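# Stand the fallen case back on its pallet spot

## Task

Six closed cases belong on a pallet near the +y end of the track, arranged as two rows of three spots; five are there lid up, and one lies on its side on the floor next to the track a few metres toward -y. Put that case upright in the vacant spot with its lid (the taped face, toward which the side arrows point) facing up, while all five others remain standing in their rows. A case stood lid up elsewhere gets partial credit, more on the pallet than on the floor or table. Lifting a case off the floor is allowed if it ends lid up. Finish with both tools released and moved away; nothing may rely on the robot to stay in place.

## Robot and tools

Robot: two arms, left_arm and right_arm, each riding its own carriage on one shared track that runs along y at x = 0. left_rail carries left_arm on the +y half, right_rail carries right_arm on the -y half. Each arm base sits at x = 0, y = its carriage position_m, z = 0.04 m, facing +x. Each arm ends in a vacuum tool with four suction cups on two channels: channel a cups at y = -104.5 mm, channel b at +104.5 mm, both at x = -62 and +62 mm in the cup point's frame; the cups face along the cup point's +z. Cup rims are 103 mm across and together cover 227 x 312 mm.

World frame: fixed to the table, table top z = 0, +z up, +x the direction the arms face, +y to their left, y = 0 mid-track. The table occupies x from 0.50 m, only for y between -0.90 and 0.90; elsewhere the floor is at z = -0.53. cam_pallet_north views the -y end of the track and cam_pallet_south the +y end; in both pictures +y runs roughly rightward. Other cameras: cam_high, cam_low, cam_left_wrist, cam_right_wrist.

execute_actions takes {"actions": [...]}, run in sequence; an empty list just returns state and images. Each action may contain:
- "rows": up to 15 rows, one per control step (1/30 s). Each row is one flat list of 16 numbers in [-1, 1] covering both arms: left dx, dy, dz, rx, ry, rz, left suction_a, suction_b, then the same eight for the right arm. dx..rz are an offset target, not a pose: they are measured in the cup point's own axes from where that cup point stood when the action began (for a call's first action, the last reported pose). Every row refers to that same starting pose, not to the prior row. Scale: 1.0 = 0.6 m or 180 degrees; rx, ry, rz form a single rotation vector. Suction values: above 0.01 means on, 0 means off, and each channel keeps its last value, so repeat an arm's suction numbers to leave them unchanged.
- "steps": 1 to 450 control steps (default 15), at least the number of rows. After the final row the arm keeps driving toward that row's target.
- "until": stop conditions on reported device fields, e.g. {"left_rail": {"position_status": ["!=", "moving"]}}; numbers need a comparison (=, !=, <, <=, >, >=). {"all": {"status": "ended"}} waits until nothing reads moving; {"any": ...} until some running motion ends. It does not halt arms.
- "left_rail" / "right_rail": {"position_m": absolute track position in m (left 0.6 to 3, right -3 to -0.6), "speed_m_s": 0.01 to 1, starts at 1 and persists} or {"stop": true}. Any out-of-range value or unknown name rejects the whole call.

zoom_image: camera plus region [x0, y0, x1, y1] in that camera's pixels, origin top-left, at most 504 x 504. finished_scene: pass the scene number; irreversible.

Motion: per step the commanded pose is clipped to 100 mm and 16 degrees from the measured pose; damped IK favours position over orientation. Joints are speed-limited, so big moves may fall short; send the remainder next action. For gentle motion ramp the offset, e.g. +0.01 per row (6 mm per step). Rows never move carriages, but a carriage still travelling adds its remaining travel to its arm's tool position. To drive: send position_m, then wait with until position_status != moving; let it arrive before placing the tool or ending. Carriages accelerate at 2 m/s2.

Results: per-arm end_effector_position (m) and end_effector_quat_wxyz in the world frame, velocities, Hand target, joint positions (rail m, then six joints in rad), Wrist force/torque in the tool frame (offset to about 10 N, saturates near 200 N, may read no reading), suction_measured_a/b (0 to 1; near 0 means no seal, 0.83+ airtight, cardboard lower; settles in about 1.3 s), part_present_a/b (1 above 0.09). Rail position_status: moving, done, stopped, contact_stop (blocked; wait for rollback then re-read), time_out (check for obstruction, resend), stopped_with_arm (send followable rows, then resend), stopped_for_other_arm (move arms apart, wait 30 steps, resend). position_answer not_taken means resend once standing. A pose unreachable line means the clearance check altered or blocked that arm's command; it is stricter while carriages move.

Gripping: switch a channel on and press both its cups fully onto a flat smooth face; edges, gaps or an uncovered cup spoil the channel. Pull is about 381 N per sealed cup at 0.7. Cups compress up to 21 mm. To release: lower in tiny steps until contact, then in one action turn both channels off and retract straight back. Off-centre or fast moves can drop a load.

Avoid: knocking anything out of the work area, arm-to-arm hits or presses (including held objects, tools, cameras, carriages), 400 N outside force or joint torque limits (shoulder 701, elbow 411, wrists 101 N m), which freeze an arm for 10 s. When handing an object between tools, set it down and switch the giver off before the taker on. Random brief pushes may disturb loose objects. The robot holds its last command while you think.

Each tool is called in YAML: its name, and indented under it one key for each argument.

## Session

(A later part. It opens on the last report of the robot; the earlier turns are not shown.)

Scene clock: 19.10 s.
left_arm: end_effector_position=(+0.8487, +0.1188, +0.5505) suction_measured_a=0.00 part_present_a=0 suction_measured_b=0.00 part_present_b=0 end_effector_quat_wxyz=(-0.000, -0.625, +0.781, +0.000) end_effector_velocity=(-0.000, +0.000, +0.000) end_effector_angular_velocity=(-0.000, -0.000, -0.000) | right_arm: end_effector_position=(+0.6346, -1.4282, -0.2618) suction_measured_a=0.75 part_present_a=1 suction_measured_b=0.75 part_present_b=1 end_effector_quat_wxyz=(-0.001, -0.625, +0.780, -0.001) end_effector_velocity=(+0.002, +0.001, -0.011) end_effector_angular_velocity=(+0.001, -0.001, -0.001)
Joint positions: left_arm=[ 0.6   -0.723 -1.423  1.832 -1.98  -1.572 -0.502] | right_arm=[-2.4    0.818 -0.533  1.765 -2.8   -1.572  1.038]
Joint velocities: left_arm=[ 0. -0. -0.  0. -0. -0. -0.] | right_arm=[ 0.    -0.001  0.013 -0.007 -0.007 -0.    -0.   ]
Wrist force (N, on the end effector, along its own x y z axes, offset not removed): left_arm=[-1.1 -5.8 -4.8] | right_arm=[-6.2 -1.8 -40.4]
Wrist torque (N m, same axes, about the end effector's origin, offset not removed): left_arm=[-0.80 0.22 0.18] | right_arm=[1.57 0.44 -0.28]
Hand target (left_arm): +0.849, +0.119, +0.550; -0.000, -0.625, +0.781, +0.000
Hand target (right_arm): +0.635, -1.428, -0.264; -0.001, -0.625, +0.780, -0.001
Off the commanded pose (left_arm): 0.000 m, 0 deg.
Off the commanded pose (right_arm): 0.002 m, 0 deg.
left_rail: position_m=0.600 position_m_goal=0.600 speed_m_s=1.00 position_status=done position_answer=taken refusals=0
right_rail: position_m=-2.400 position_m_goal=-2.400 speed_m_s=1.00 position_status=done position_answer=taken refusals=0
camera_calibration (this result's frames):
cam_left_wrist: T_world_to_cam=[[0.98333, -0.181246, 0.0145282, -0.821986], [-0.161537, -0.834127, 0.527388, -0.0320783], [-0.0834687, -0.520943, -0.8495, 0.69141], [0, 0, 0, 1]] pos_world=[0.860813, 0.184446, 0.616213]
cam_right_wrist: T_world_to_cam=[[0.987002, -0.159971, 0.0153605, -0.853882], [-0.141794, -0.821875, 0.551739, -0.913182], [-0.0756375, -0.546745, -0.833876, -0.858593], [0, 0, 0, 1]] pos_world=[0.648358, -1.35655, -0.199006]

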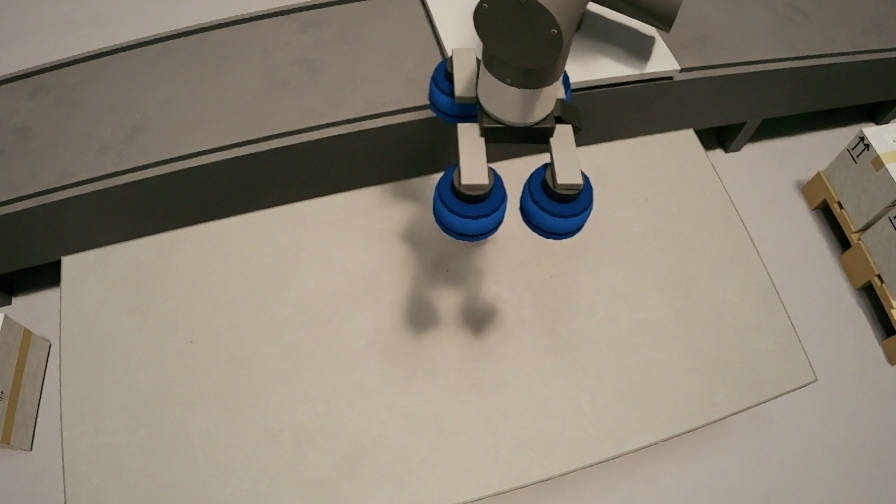

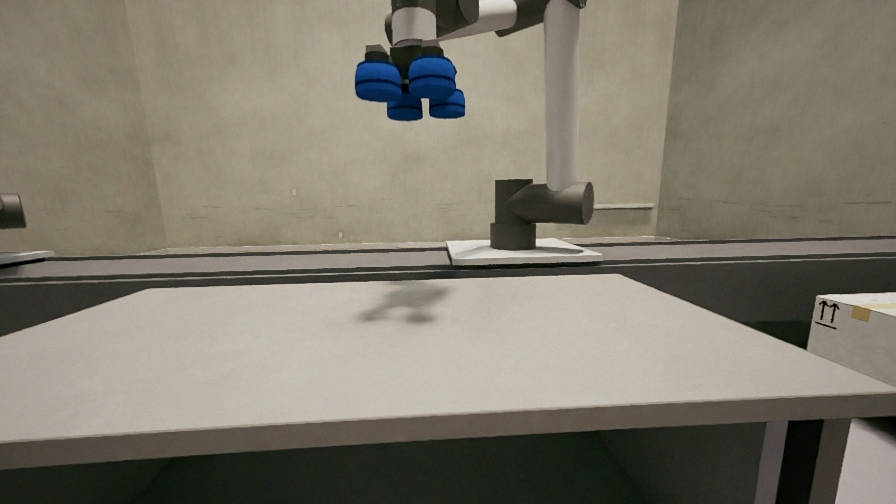

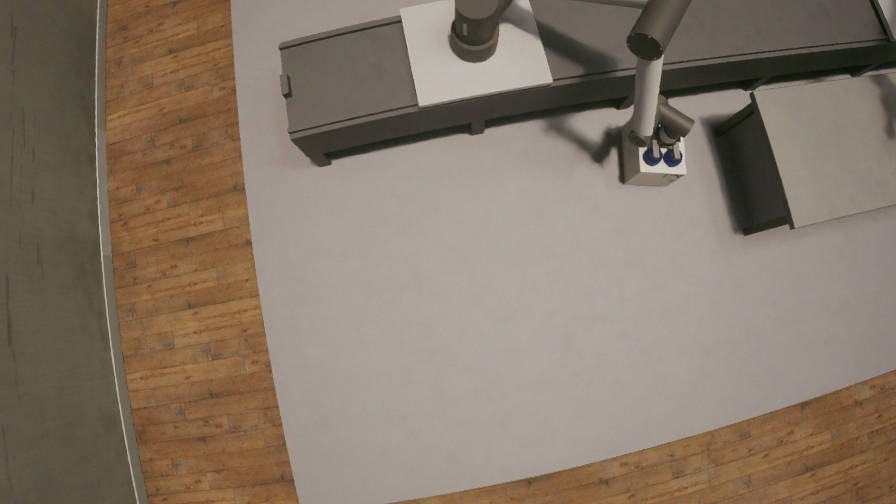

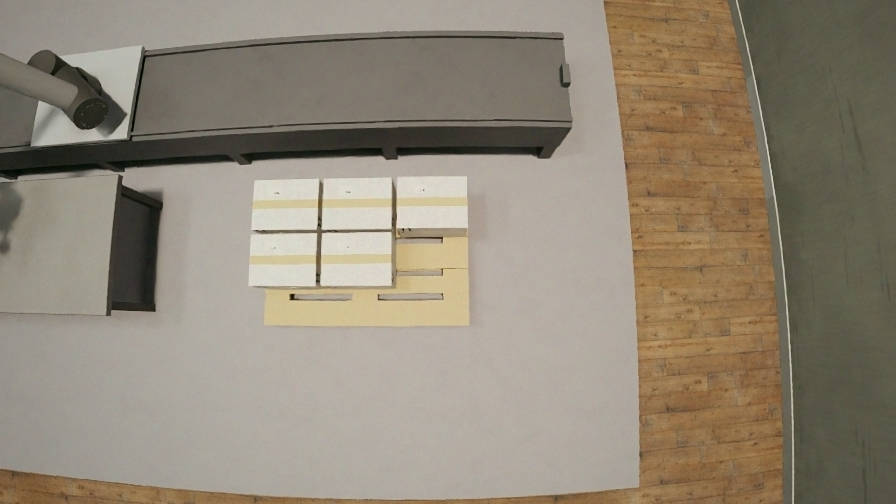

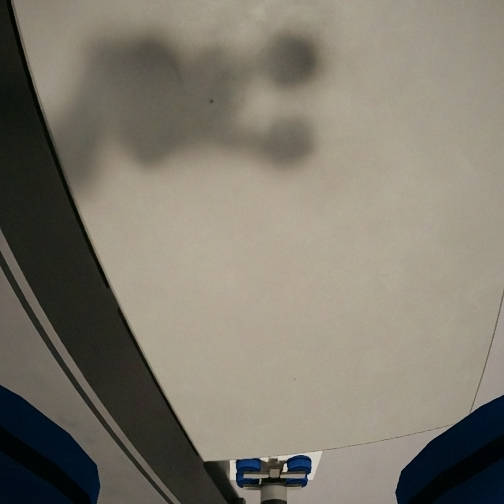

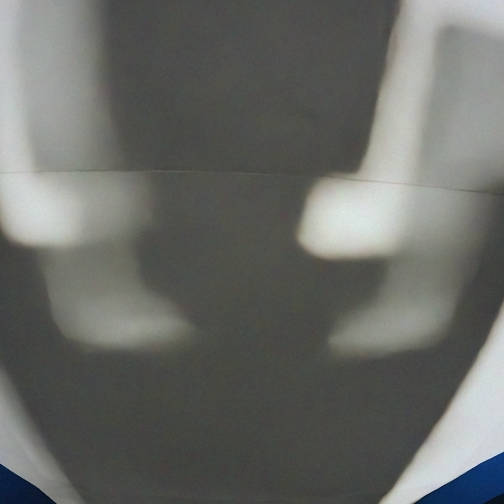

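execute_actions:
  actions:
    - {"rows": [ [0,0,0,0,0,0,0,0, 0,0,0.001,0,0,0,1,1], [0,0,0,0,0,0,0,0, 0,0,-0.004,0,0,0,1,1], [0,0,0,0,0,0,0,0, -0.001,-0.001,-0.011,0,0,0,1,1], [0,0,0,0,0,0,0,0, -0.003,-0.003,-0.020,0,0,0,1,1], [0,0,0,0,0,0,0,0, -0.006,-0.006,-0.032,0,-0.0015,0,1,1], [0,0,0,0,0,0,0,0, -0.010,-0.009,-0.045,0,-0.005,0,1,1], [0,0,0,0,0,0,0,0, -0.015,-0.014,-0.062,0,-0.010,0,1,1], [0,0,0,0,0,0,0,0, -0.021,-0.019,-0.081,0,-0.017,0,1,1], [0,0,0,0,0,0,0,0, -0.028,-0.026,-0.102,0,-0.026,0,1,1], [0,0,0,0,0,0,0,0, -0.036,-0.033,-0.126,0,-0.037,0,1,1], [0,0,0,0,0,0,0,0, -0.045,-0.041,-0.151,0,-0.050,0,1,1], [0,0,0,0,0,0,0,0, -0.055,-0.051,-0.181,0,-0.065,0,1,1], [0,0,0,0,0,0,0,0, -0.066,-0.061,-0.211,0,-0.082,0,1,1], [0,0,0,0,0,0,0,0, -0.078,-0.072,-0.248,0,-0.101,0,1,1], [0,0,0,0,0,0,0,0, -0.254,-0.234,-0.753,0,-0.5,0,1,1] ], "steps": 54}

Scene clock: 22.87 s.
left_arm: end_effector_position=(+0.8487, +0.1188, +0.5505) suction_measured_a=0.00 part_present_a=0 suction_measured_b=0.00 part_present_b=0 end_effector_quat_wxyz=(-0.000, -0.625, +0.781, +0.000) end_effector_velocity=(-0.000, -0.000, +0.000) end_effector_angular_velocity=(-0.000, +0.000, +0.000) | right_arm: end_effector_position=(+0.8043, -1.3108, +0.1878) suction_measured_a=0.79 part_present_a=1 suction_measured_b=0.79 part_present_b=1 end_effector_quat_wxyz=(+0.542, -0.452, +0.558, +0.436) end_effector_velocity=(+0.012, +0.010, +0.014) end_effector_angular_velocity=(+0.222, -0.020, -0.058)
Joint positions: left_arm=[ 0.6   -0.723 -1.423  1.832 -1.98  -1.572 -0.502] | right_arm=[-2.4    0.643 -0.505  1.624 -4.219 -0.856  1.54 ]
Joint velocities: left_arm=[ 0.  0. -0.  0. -0. -0. -0.] | right_arm=[ 0.     0.011  0.081 -0.11  -0.266 -0.063  0.223]
Wrist force (N, on the end effector, along its own x y z axes, offset not removed): left_arm=[-2.8 0.7 -9.1] | right_arm=[-45.9 -5.7 -2.0]
Wrist torque (N m, same axes, about the end effector's origin, offset not removed): left_arm=[0.13 0.17 0.10] | right_arm=[-0.03 -5.32 -2.35]
Hand target (left_arm): +0.849, +0.119, +0.550; -0.000, -0.625, +0.781, +0.000
Hand target (right_arm): +0.806, -1.309, +0.190; +0.551, -0.442, +0.553, +0.441
Off the commanded pose (left_arm): 0.000 m, 0 deg.
Off the commanded pose (right_arm): 0.003 m, 2 deg.
left_rail: position_m=0.600 position_m_goal=0.600 speed_m_s=1.00 position_status=done position_answer=taken refusals=0
right_rail: position_m=-2.400 position_m_goal=-2.400 speed_m_s=1.00 position_status=done position_answer=taken refusals=0
camera_calibration (this result's frames):
cam_left_wrist: T_world_to_cam=[[0.98333, -0.181247, 0.0145372, -0.821994], [-0.161543, -0.834134, 0.527375, -0.0320613], [-0.083459, -0.520932, -0.849508, 0.691407], [0, 0, 0, 1]] pos_world=[0.860816, 0.184449, 0.616214]
cam_right_wrist: T_world_to_cam=[[0.972321, -0.225226, 0.0621746, -1.09197], [-0.080169, -0.571537, -0.816651, -0.505091], [0.219466, 0.789062, -0.573773, 1.05806], [0, 0, 0, 1]] pos_world=[0.789049, -1.36949, 0.262495]

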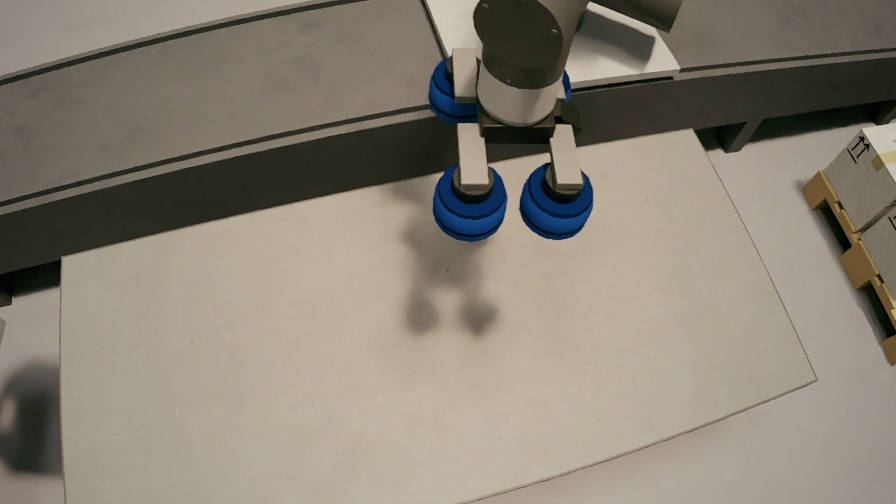

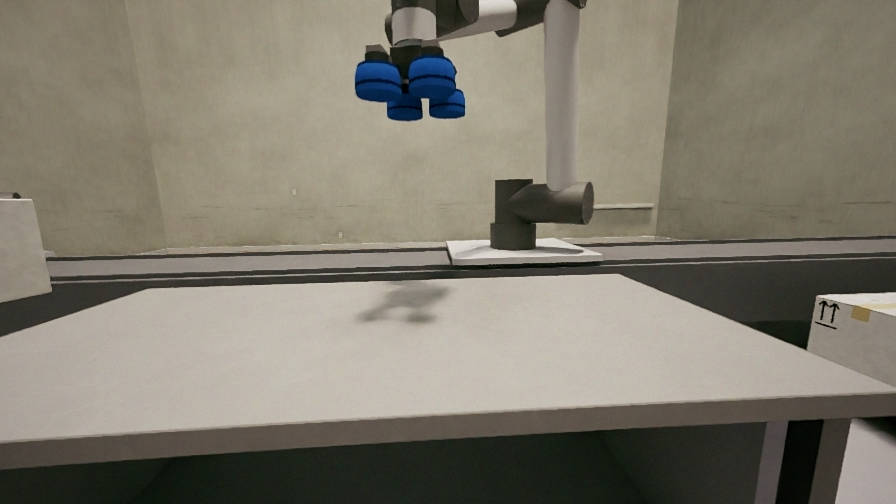

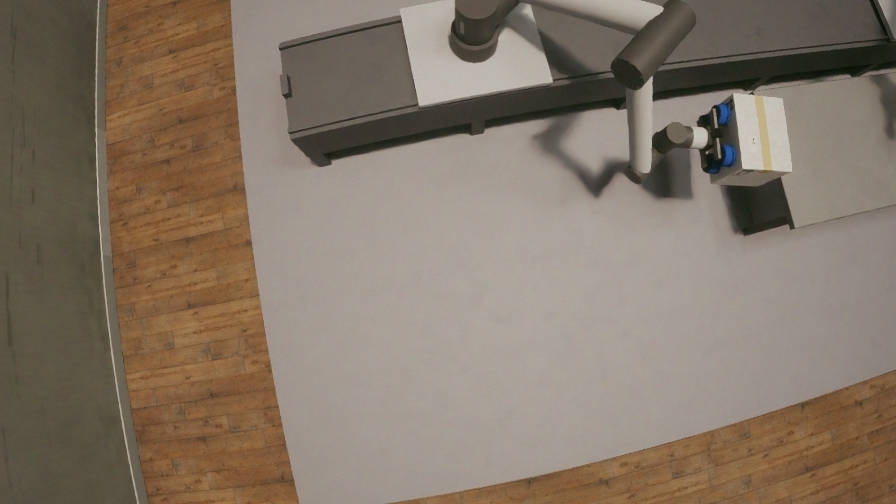

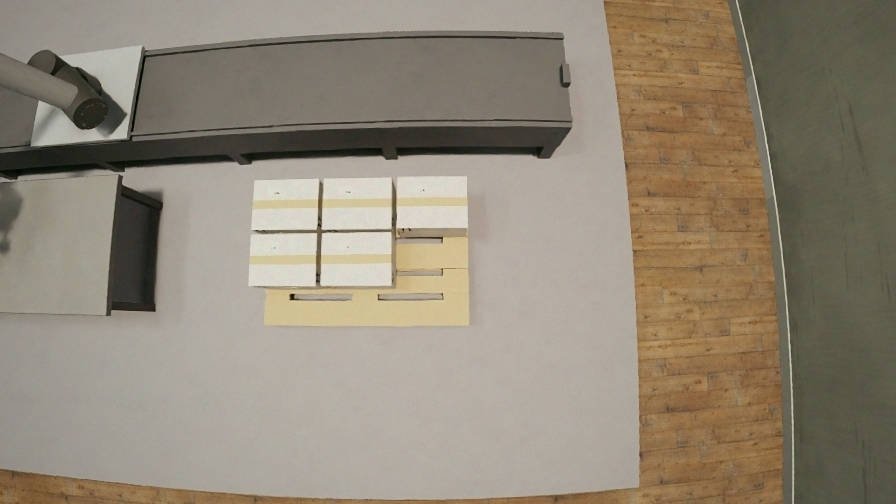

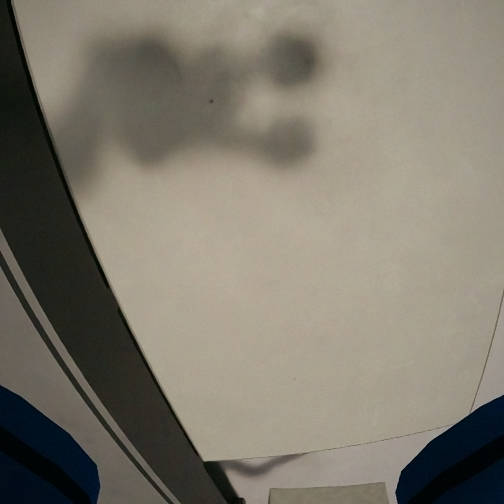

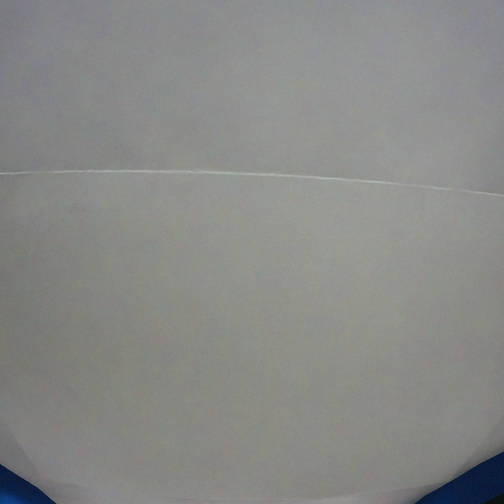

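execute_actions:
  actions:
    - {"right_rail": {"position_m": -1.85, "speed_m_s": 0.4}, "steps": 1}

Scene clock: 23.10 s.
left_arm: end_effector_position=(+0.8487, +0.1188, +0.5505) suction_measured_a=0.00 part_present_a=0 suction_measured_b=0.00 part_present_b=0 end_effector_quat_wxyz=(-0.000, -0.625, +0.781, +0.000) end_effector_velocity=(-0.000, -0.000, +0.000) end_effector_angular_velocity=(-0.000, +0.000, +0.000) | right_arm: end_effector_position=(+0.8055, -1.3095, +0.1894) suction_measured_a=0.79 part_present_a=1 suction_measured_b=0.79 part_present_b=1 end_effector_quat_wxyz=(+0.550, -0.444, +0.554, +0.441) end_effector_velocity=(+0.002, +0.011, +0.003) end_effector_angular_velocity=(+0.038, -0.003, -0.011)
Joint positions: left_arm=[ 0.6   -0.723 -1.423  1.832 -1.98  -1.572 -0.502] | right_arm=[-2.4    0.644 -0.496  1.612 -4.248 -0.864  1.565]
Joint velocities: left_arm=[ 0.  0. -0.  0. -0. -0. -0.] | right_arm=[ 0.01   0.002  0.013 -0.018 -0.046 -0.012  0.038]
Wrist force (N, on the end effector, along its own x y z axes, offset not removed): left_arm=[-1.7 -9.7 -0.6] | right_arm=[-44.5 -5.1 1.8]
Wrist torque (N m, same axes, about the end effector's origin, offset not removed): left_arm=[-1.12 0.23 -0.12] | right_arm=[-0.46 -4.88 -2.46]
Hand target (left_arm): +0.849, +0.119, +0.550; -0.000, -0.625, +0.781, +0.000
Hand target (right_arm): +0.806, -1.307, +0.190; +0.551, -0.442, +0.553, +0.442
Off the commanded pose (left_arm): 0.000 m, 0 deg.
Off the commanded pose (right_arm): 0.001 m, 0 deg.
left_rail: position_m=0.600 position_m_goal=0.600 speed_m_s=1.00 position_status=done position_answer=taken refusals=0
right_rail: position_m=-2.400 position_m_goal=-1.850 speed_m_s=0.40 position_status=moving position_answer=taken refusals=0
camera_calibration (this result's frames):
cam_left_wrist: T_world_to_cam=[[0.98333, -0.181247, 0.0145287, -0.821987], [-0.161538, -0.834127, 0.527387, -0.0320769], [-0.0834683, -0.520943, -0.849501, 0.69141], [0, 0, 0, 1]] pos_world=[0.860814, 0.184446, 0.616213]
cam_right_wrist: T_world_to_cam=[[0.97073, -0.232922, 0.0585726, -1.10115], [-0.0820883, -0.550954, -0.830488, -0.471851], [0.22571, 0.801372, -0.553948, 1.0651], [0, 0, 0, 1]] pos_world=[0.789784, -1.36999, 0.262638]

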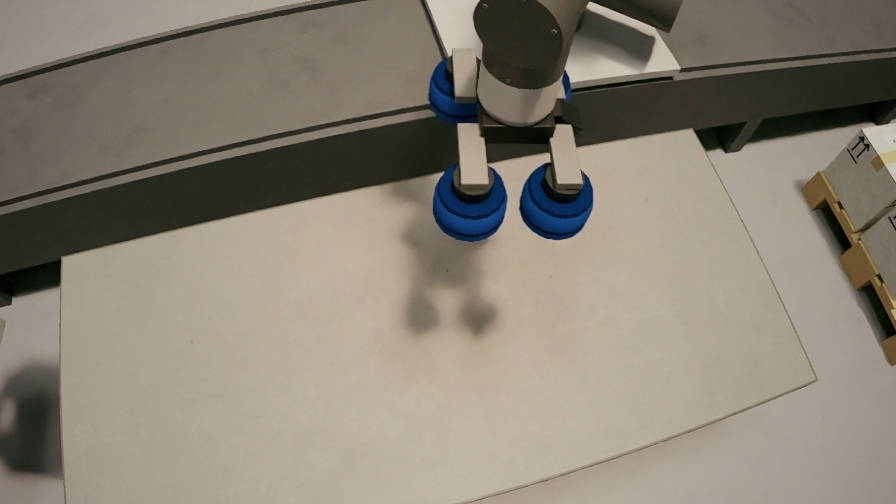

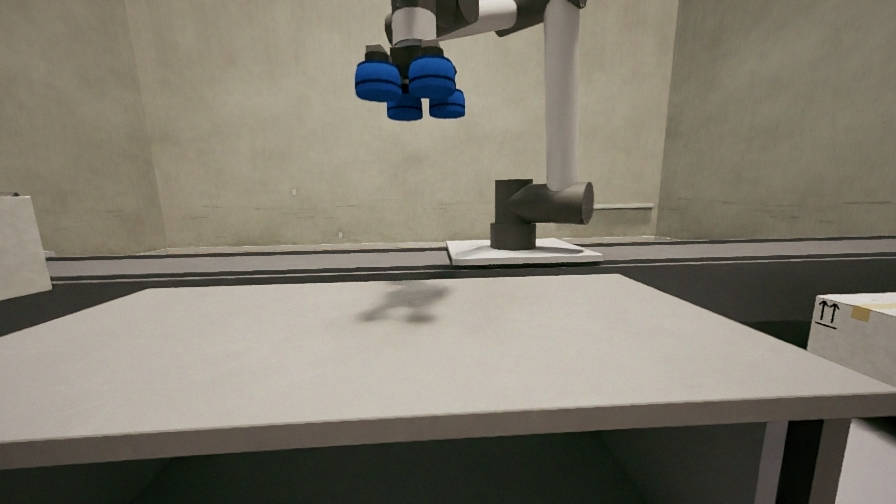

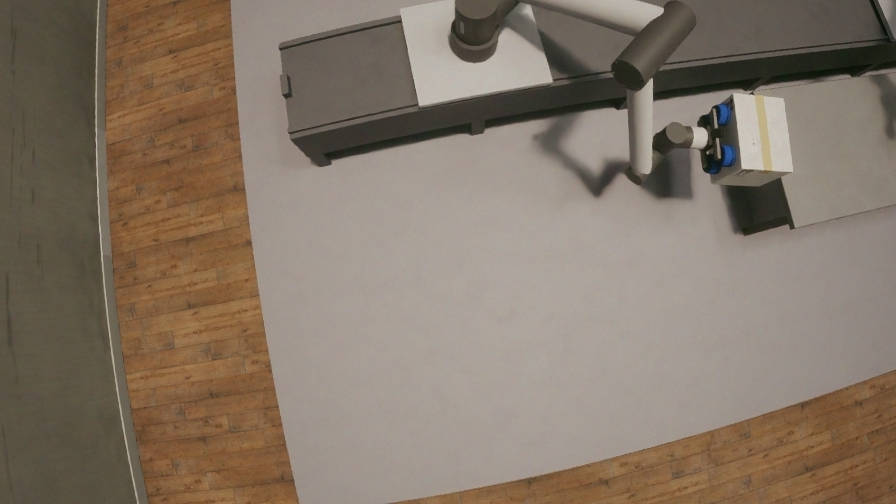

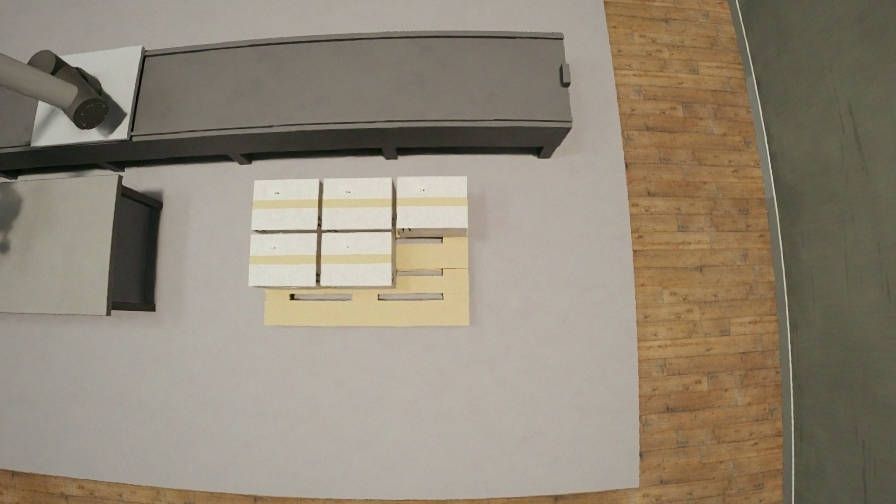

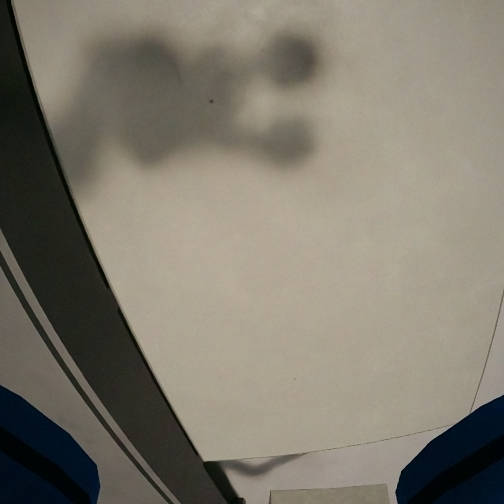

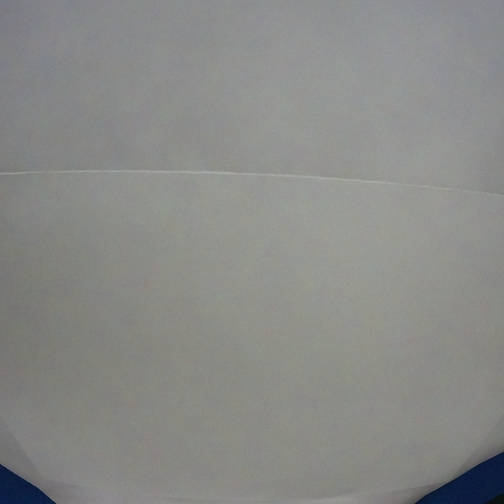

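execute_actions:
  actions: []

Scene clock: 23.87 s.
left_arm: end_effector_position=(+0.8487, +0.1188, +0.5505) suction_measured_a=0.00 part_present_a=0 suction_measured_b=0.00 part_present_b=0 end_effector_quat_wxyz=(-0.000, -0.625, +0.781, +0.000) end_effector_velocity=(+0.000, -0.000, -0.000) end_effector_angular_velocity=(+0.000, +0.000, -0.000) | right_arm: end_effector_position=(+0.8059, -1.0404, +0.1898) suction_measured_a=0.79 part_present_a=1 suction_measured_b=0.79 part_present_b=1 end_effector_quat_wxyz=(+0.551, -0.442, +0.553, +0.442) end_effector_velocity=(+0.000, +0.400, -0.000) end_effector_angular_velocity=(+0.000, +0.000, -0.000)
Joint positions: left_arm=[ 0.6   -0.723 -1.423  1.832 -1.98  -1.572 -0.502] | right_arm=[-2.131  0.645 -0.494  1.609 -4.254 -0.866  1.57 ]
Joint velocities: left_arm=[ 0. -0.  0. -0.  0. -0.  0.] | right_arm=[ 0.4  0.   0.  -0.  -0.  -0.   0. ]
Wrist force (N, on the end effector, along its own x y z axes, offset not removed): left_arm=[1.2 -9.5 -12.0] | right_arm=[-43.8 -2.8 1.9]
Wrist torque (N m, same axes, about the end effector's origin, offset not removed): left_arm=[-1.12 -0.31 0.18] | right_arm=[-0.07 -4.96 -2.46]
Hand target (left_arm): +0.849, +0.119, +0.550; -0.000, -0.625, +0.781, +0.000
Hand target (right_arm): +0.806, -1.023, +0.190; +0.551, -0.442, +0.553, +0.442
Off the commanded pose (left_arm): 0.000 m, 0 deg.
Off the commanded pose (right_arm): 0.001 m, 0 deg.
left_rail: position_m=0.600 position_m_goal=0.600 speed_m_s=1.00 position_status=done position_answer=taken refusals=0
right_rail: position_m=-2.131 position_m_goal=-1.850 speed_m_s=0.40 position_status=moving position_answer=taken refusals=0
camera_calibration (this result's frames):
cam_left_wrist: T_world_to_cam=[[0.98333, -0.181246, 0.0145281, -0.821986], [-0.161537, -0.834127, 0.527388, -0.0320784], [-0.0834688, -0.520944, -0.8495, 0.69141], [0, 0, 0, 1]] pos_world=[0.860813, 0.184446, 0.616213]
cam_right_wrist: T_world_to_cam=[[0.970255, -0.235136, 0.0575834, -1.0406], [-0.0828926, -0.546178, -0.833558, -0.317024], [0.22745, 0.80399, -0.549423, 0.849966], [0, 0, 0, 1]] pos_world=[0.790046, -1.1012, 0.262654]

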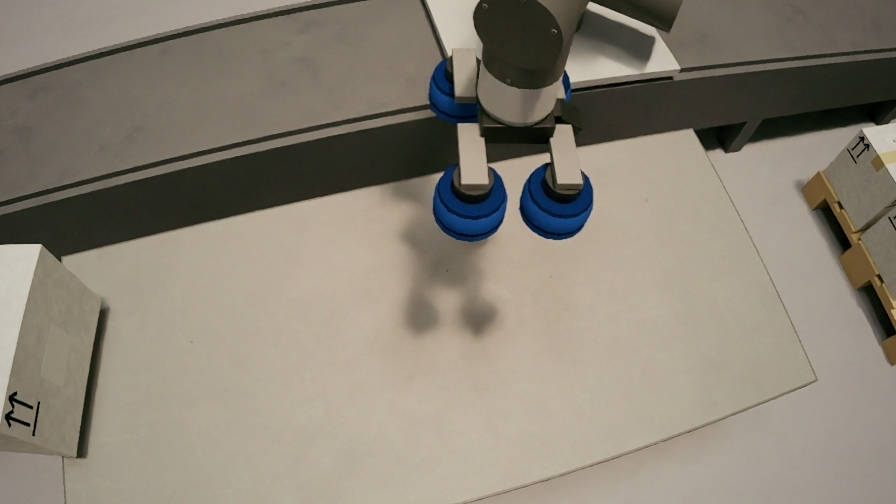

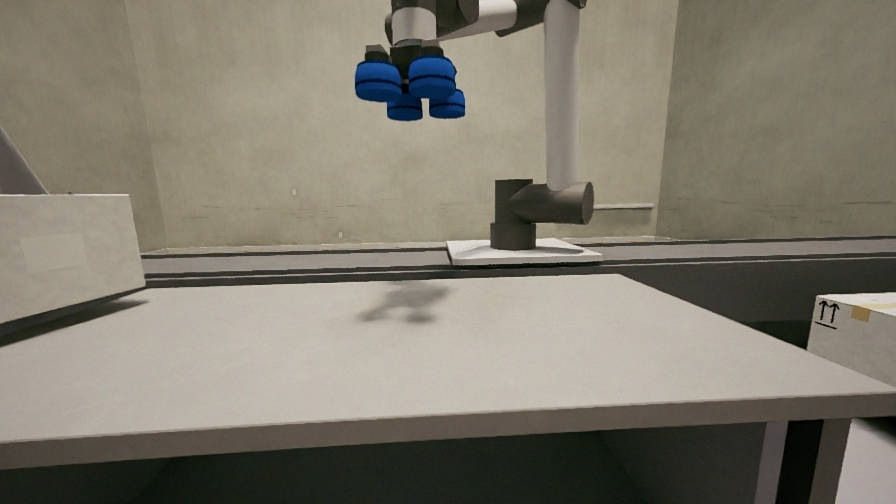

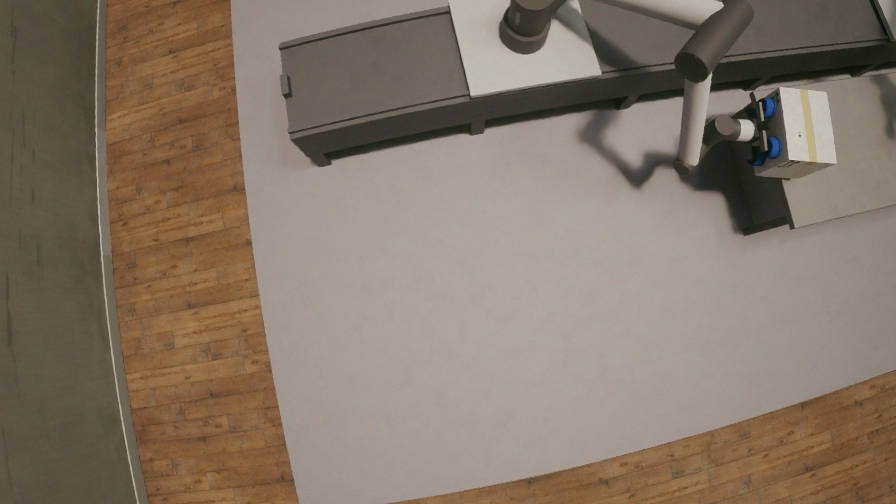

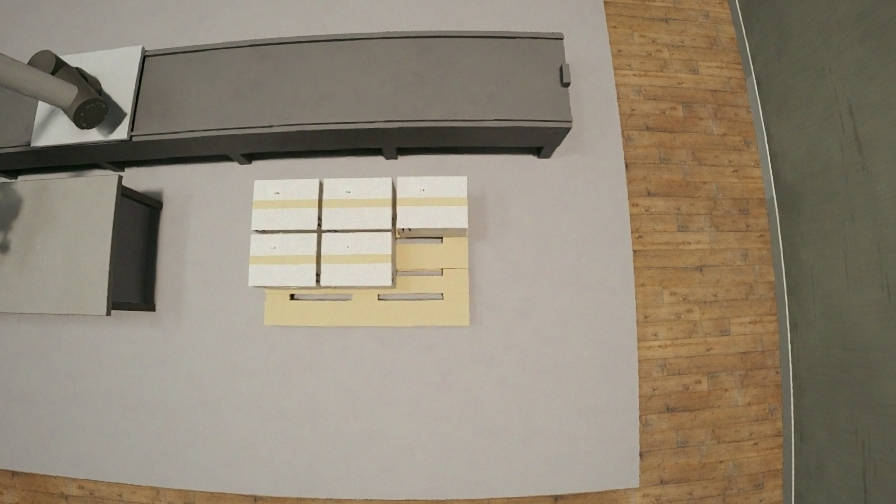

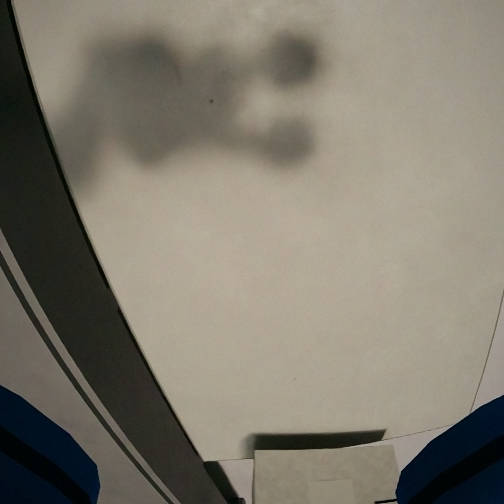

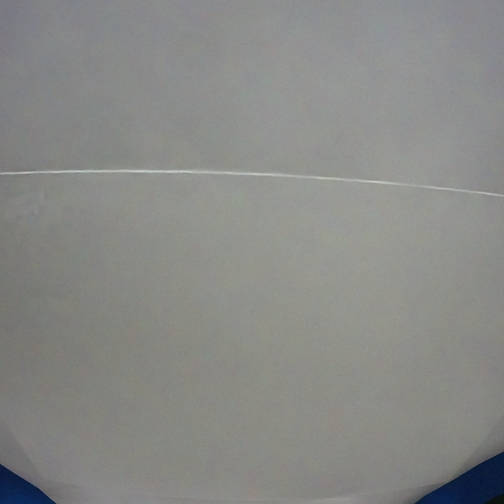

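execute_actions:
  actions: []

Scene clock: 24.40 s.
left_arm: end_effector_position=(+0.8487, +0.1188, +0.5505) suction_measured_a=0.00 part_present_a=0 suction_measured_b=0.00 part_present_b=0 end_effector_quat_wxyz=(-0.000, -0.625, +0.781, +0.000) end_effector_velocity=(+0.000, +0.000, +0.000) end_effector_angular_velocity=(+0.000, -0.000, -0.000) | right_arm: end_effector_position=(+0.8059, -0.8271, +0.1898) suction_measured_a=0.79 part_present_a=1 suction_measured_b=0.79 part_present_b=1 end_effector_quat_wxyz=(+0.551, -0.442, +0.553, +0.442) end_effector_velocity=(+0.000, +0.400, -0.000) end_effector_angular_velocity=(-0.000, +0.000, -0.000)
Joint positions: left_arm=[ 0.6   -0.723 -1.423  1.832 -1.98  -1.572 -0.502] | right_arm=[-1.918  0.645 -0.494  1.609 -4.254 -0.866  1.57 ]
Joint velocities: left_arm=[ 0. -0. -0. -0.  0.  0.  0.] | right_arm=[ 0.4 -0.   0.  -0.  -0.  -0.  -0. ]
Wrist force (N, on the end effector, along its own x y z axes, offset not removed): left_arm=[-4.9 -5.6 -11.2] | right_arm=[-43.4 -2.4 1.5]
Wrist torque (N m, same axes, about the end effector's origin, offset not removed): left_arm=[-0.64 0.31 -0.09] | right_arm=[-0.01 -4.98 -2.48]
Hand target (left_arm): +0.849, +0.119, +0.550; -0.000, -0.625, +0.781, +0.000
Hand target (right_arm): +0.806, -0.809, +0.190; +0.551, -0.442, +0.553, +0.442
Off the commanded pose (left_arm): 0.000 m, 0 deg.
Off the commanded pose (right_arm): 0.001 m, 0 deg.
left_rail: position_m=0.600 position_m_goal=0.600 speed_m_s=1.00 position_status=done position_answer=taken refusals=0
right_rail: position_m=-1.918 position_m_goal=-1.850 speed_m_s=0.40 position_status=moving position_answer=taken refusals=0
camera_calibration (this result's frames):
cam_left_wrist: T_world_to_cam=[[0.98333, -0.181246, 0.0145281, -0.821986], [-0.161537, -0.834127, 0.527388, -0.0320783], [-0.0834688, -0.520943, -0.8495, 0.69141], [0, 0, 0, 1]] pos_world=[0.860813, 0.184446, 0.616213]
cam_right_wrist: T_world_to_cam=[[0.970253, -0.235144, 0.0575798, -0.990449], [-0.0828981, -0.546169, -0.833563, -0.200496], [0.227456, 0.803994, -0.549416, 0.678444], [0, 0, 0, 1]] pos_world=[0.79005, -0.887868, 0.262651]

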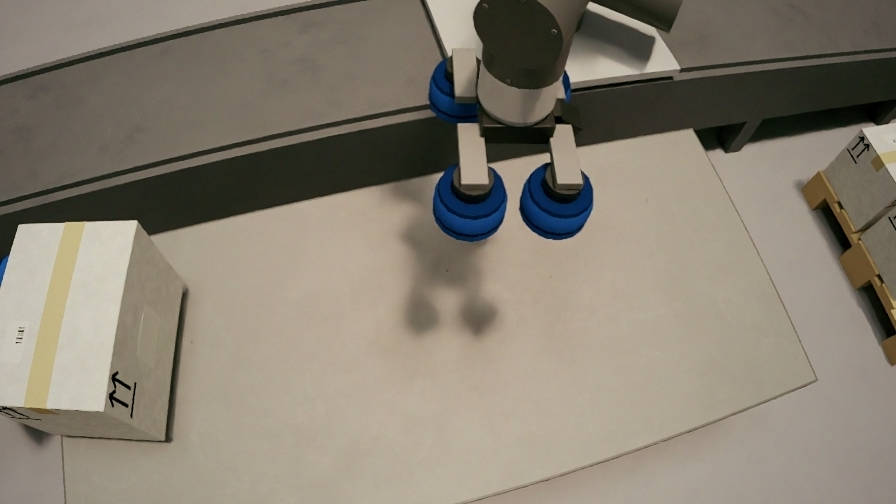

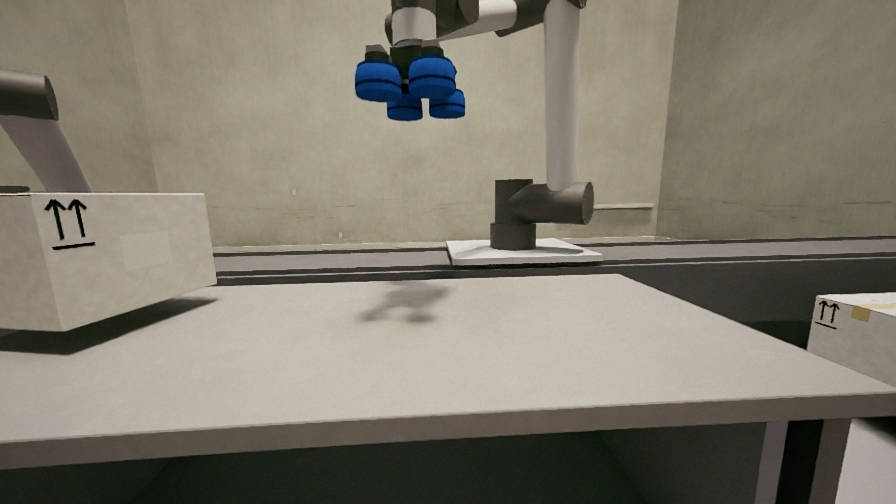

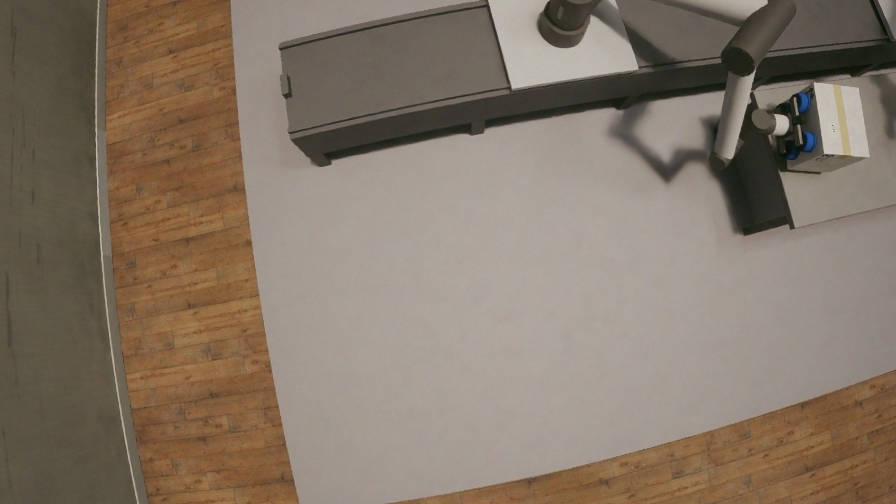

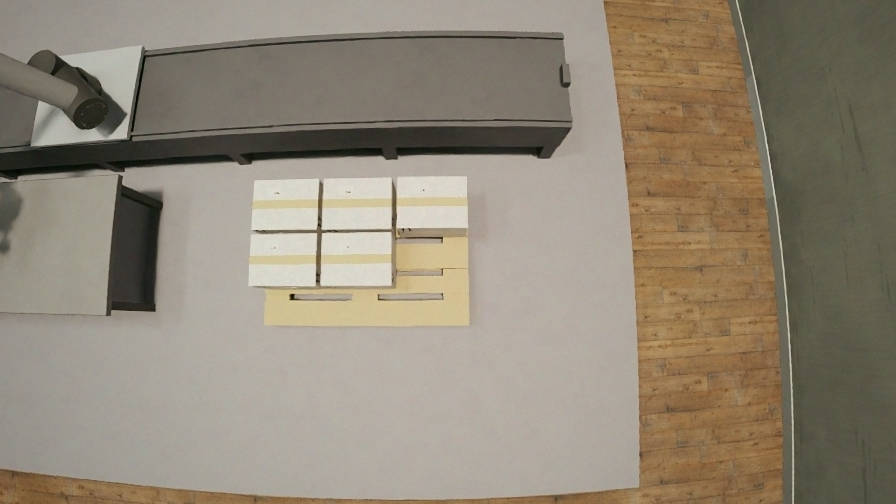

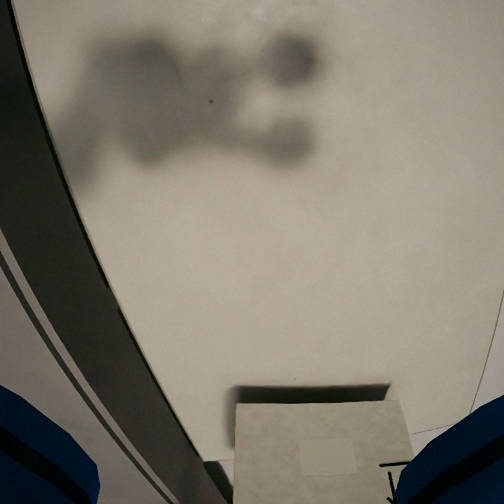

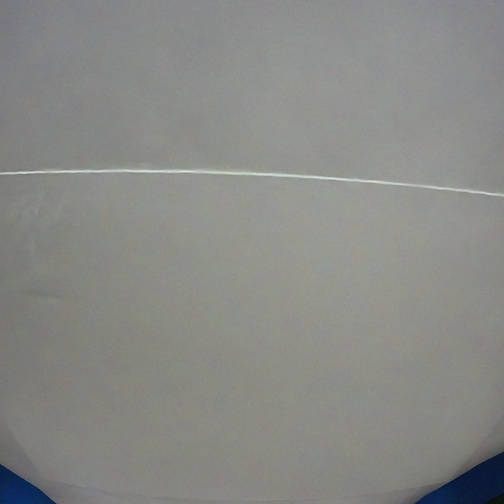

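zoom_image:
  camera: "cam_low"
  region: [0, 170, 250, 380]

Region (0, 170, 250, 380) of cam_low's 896x504 image, scaled by 2.016, with more detail than that image has; it fills the top 423 rows of this view, and the rest is white.

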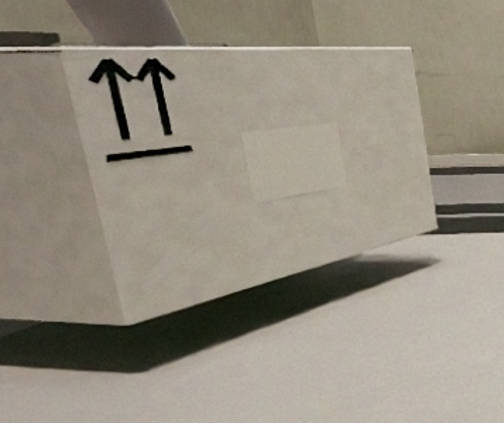

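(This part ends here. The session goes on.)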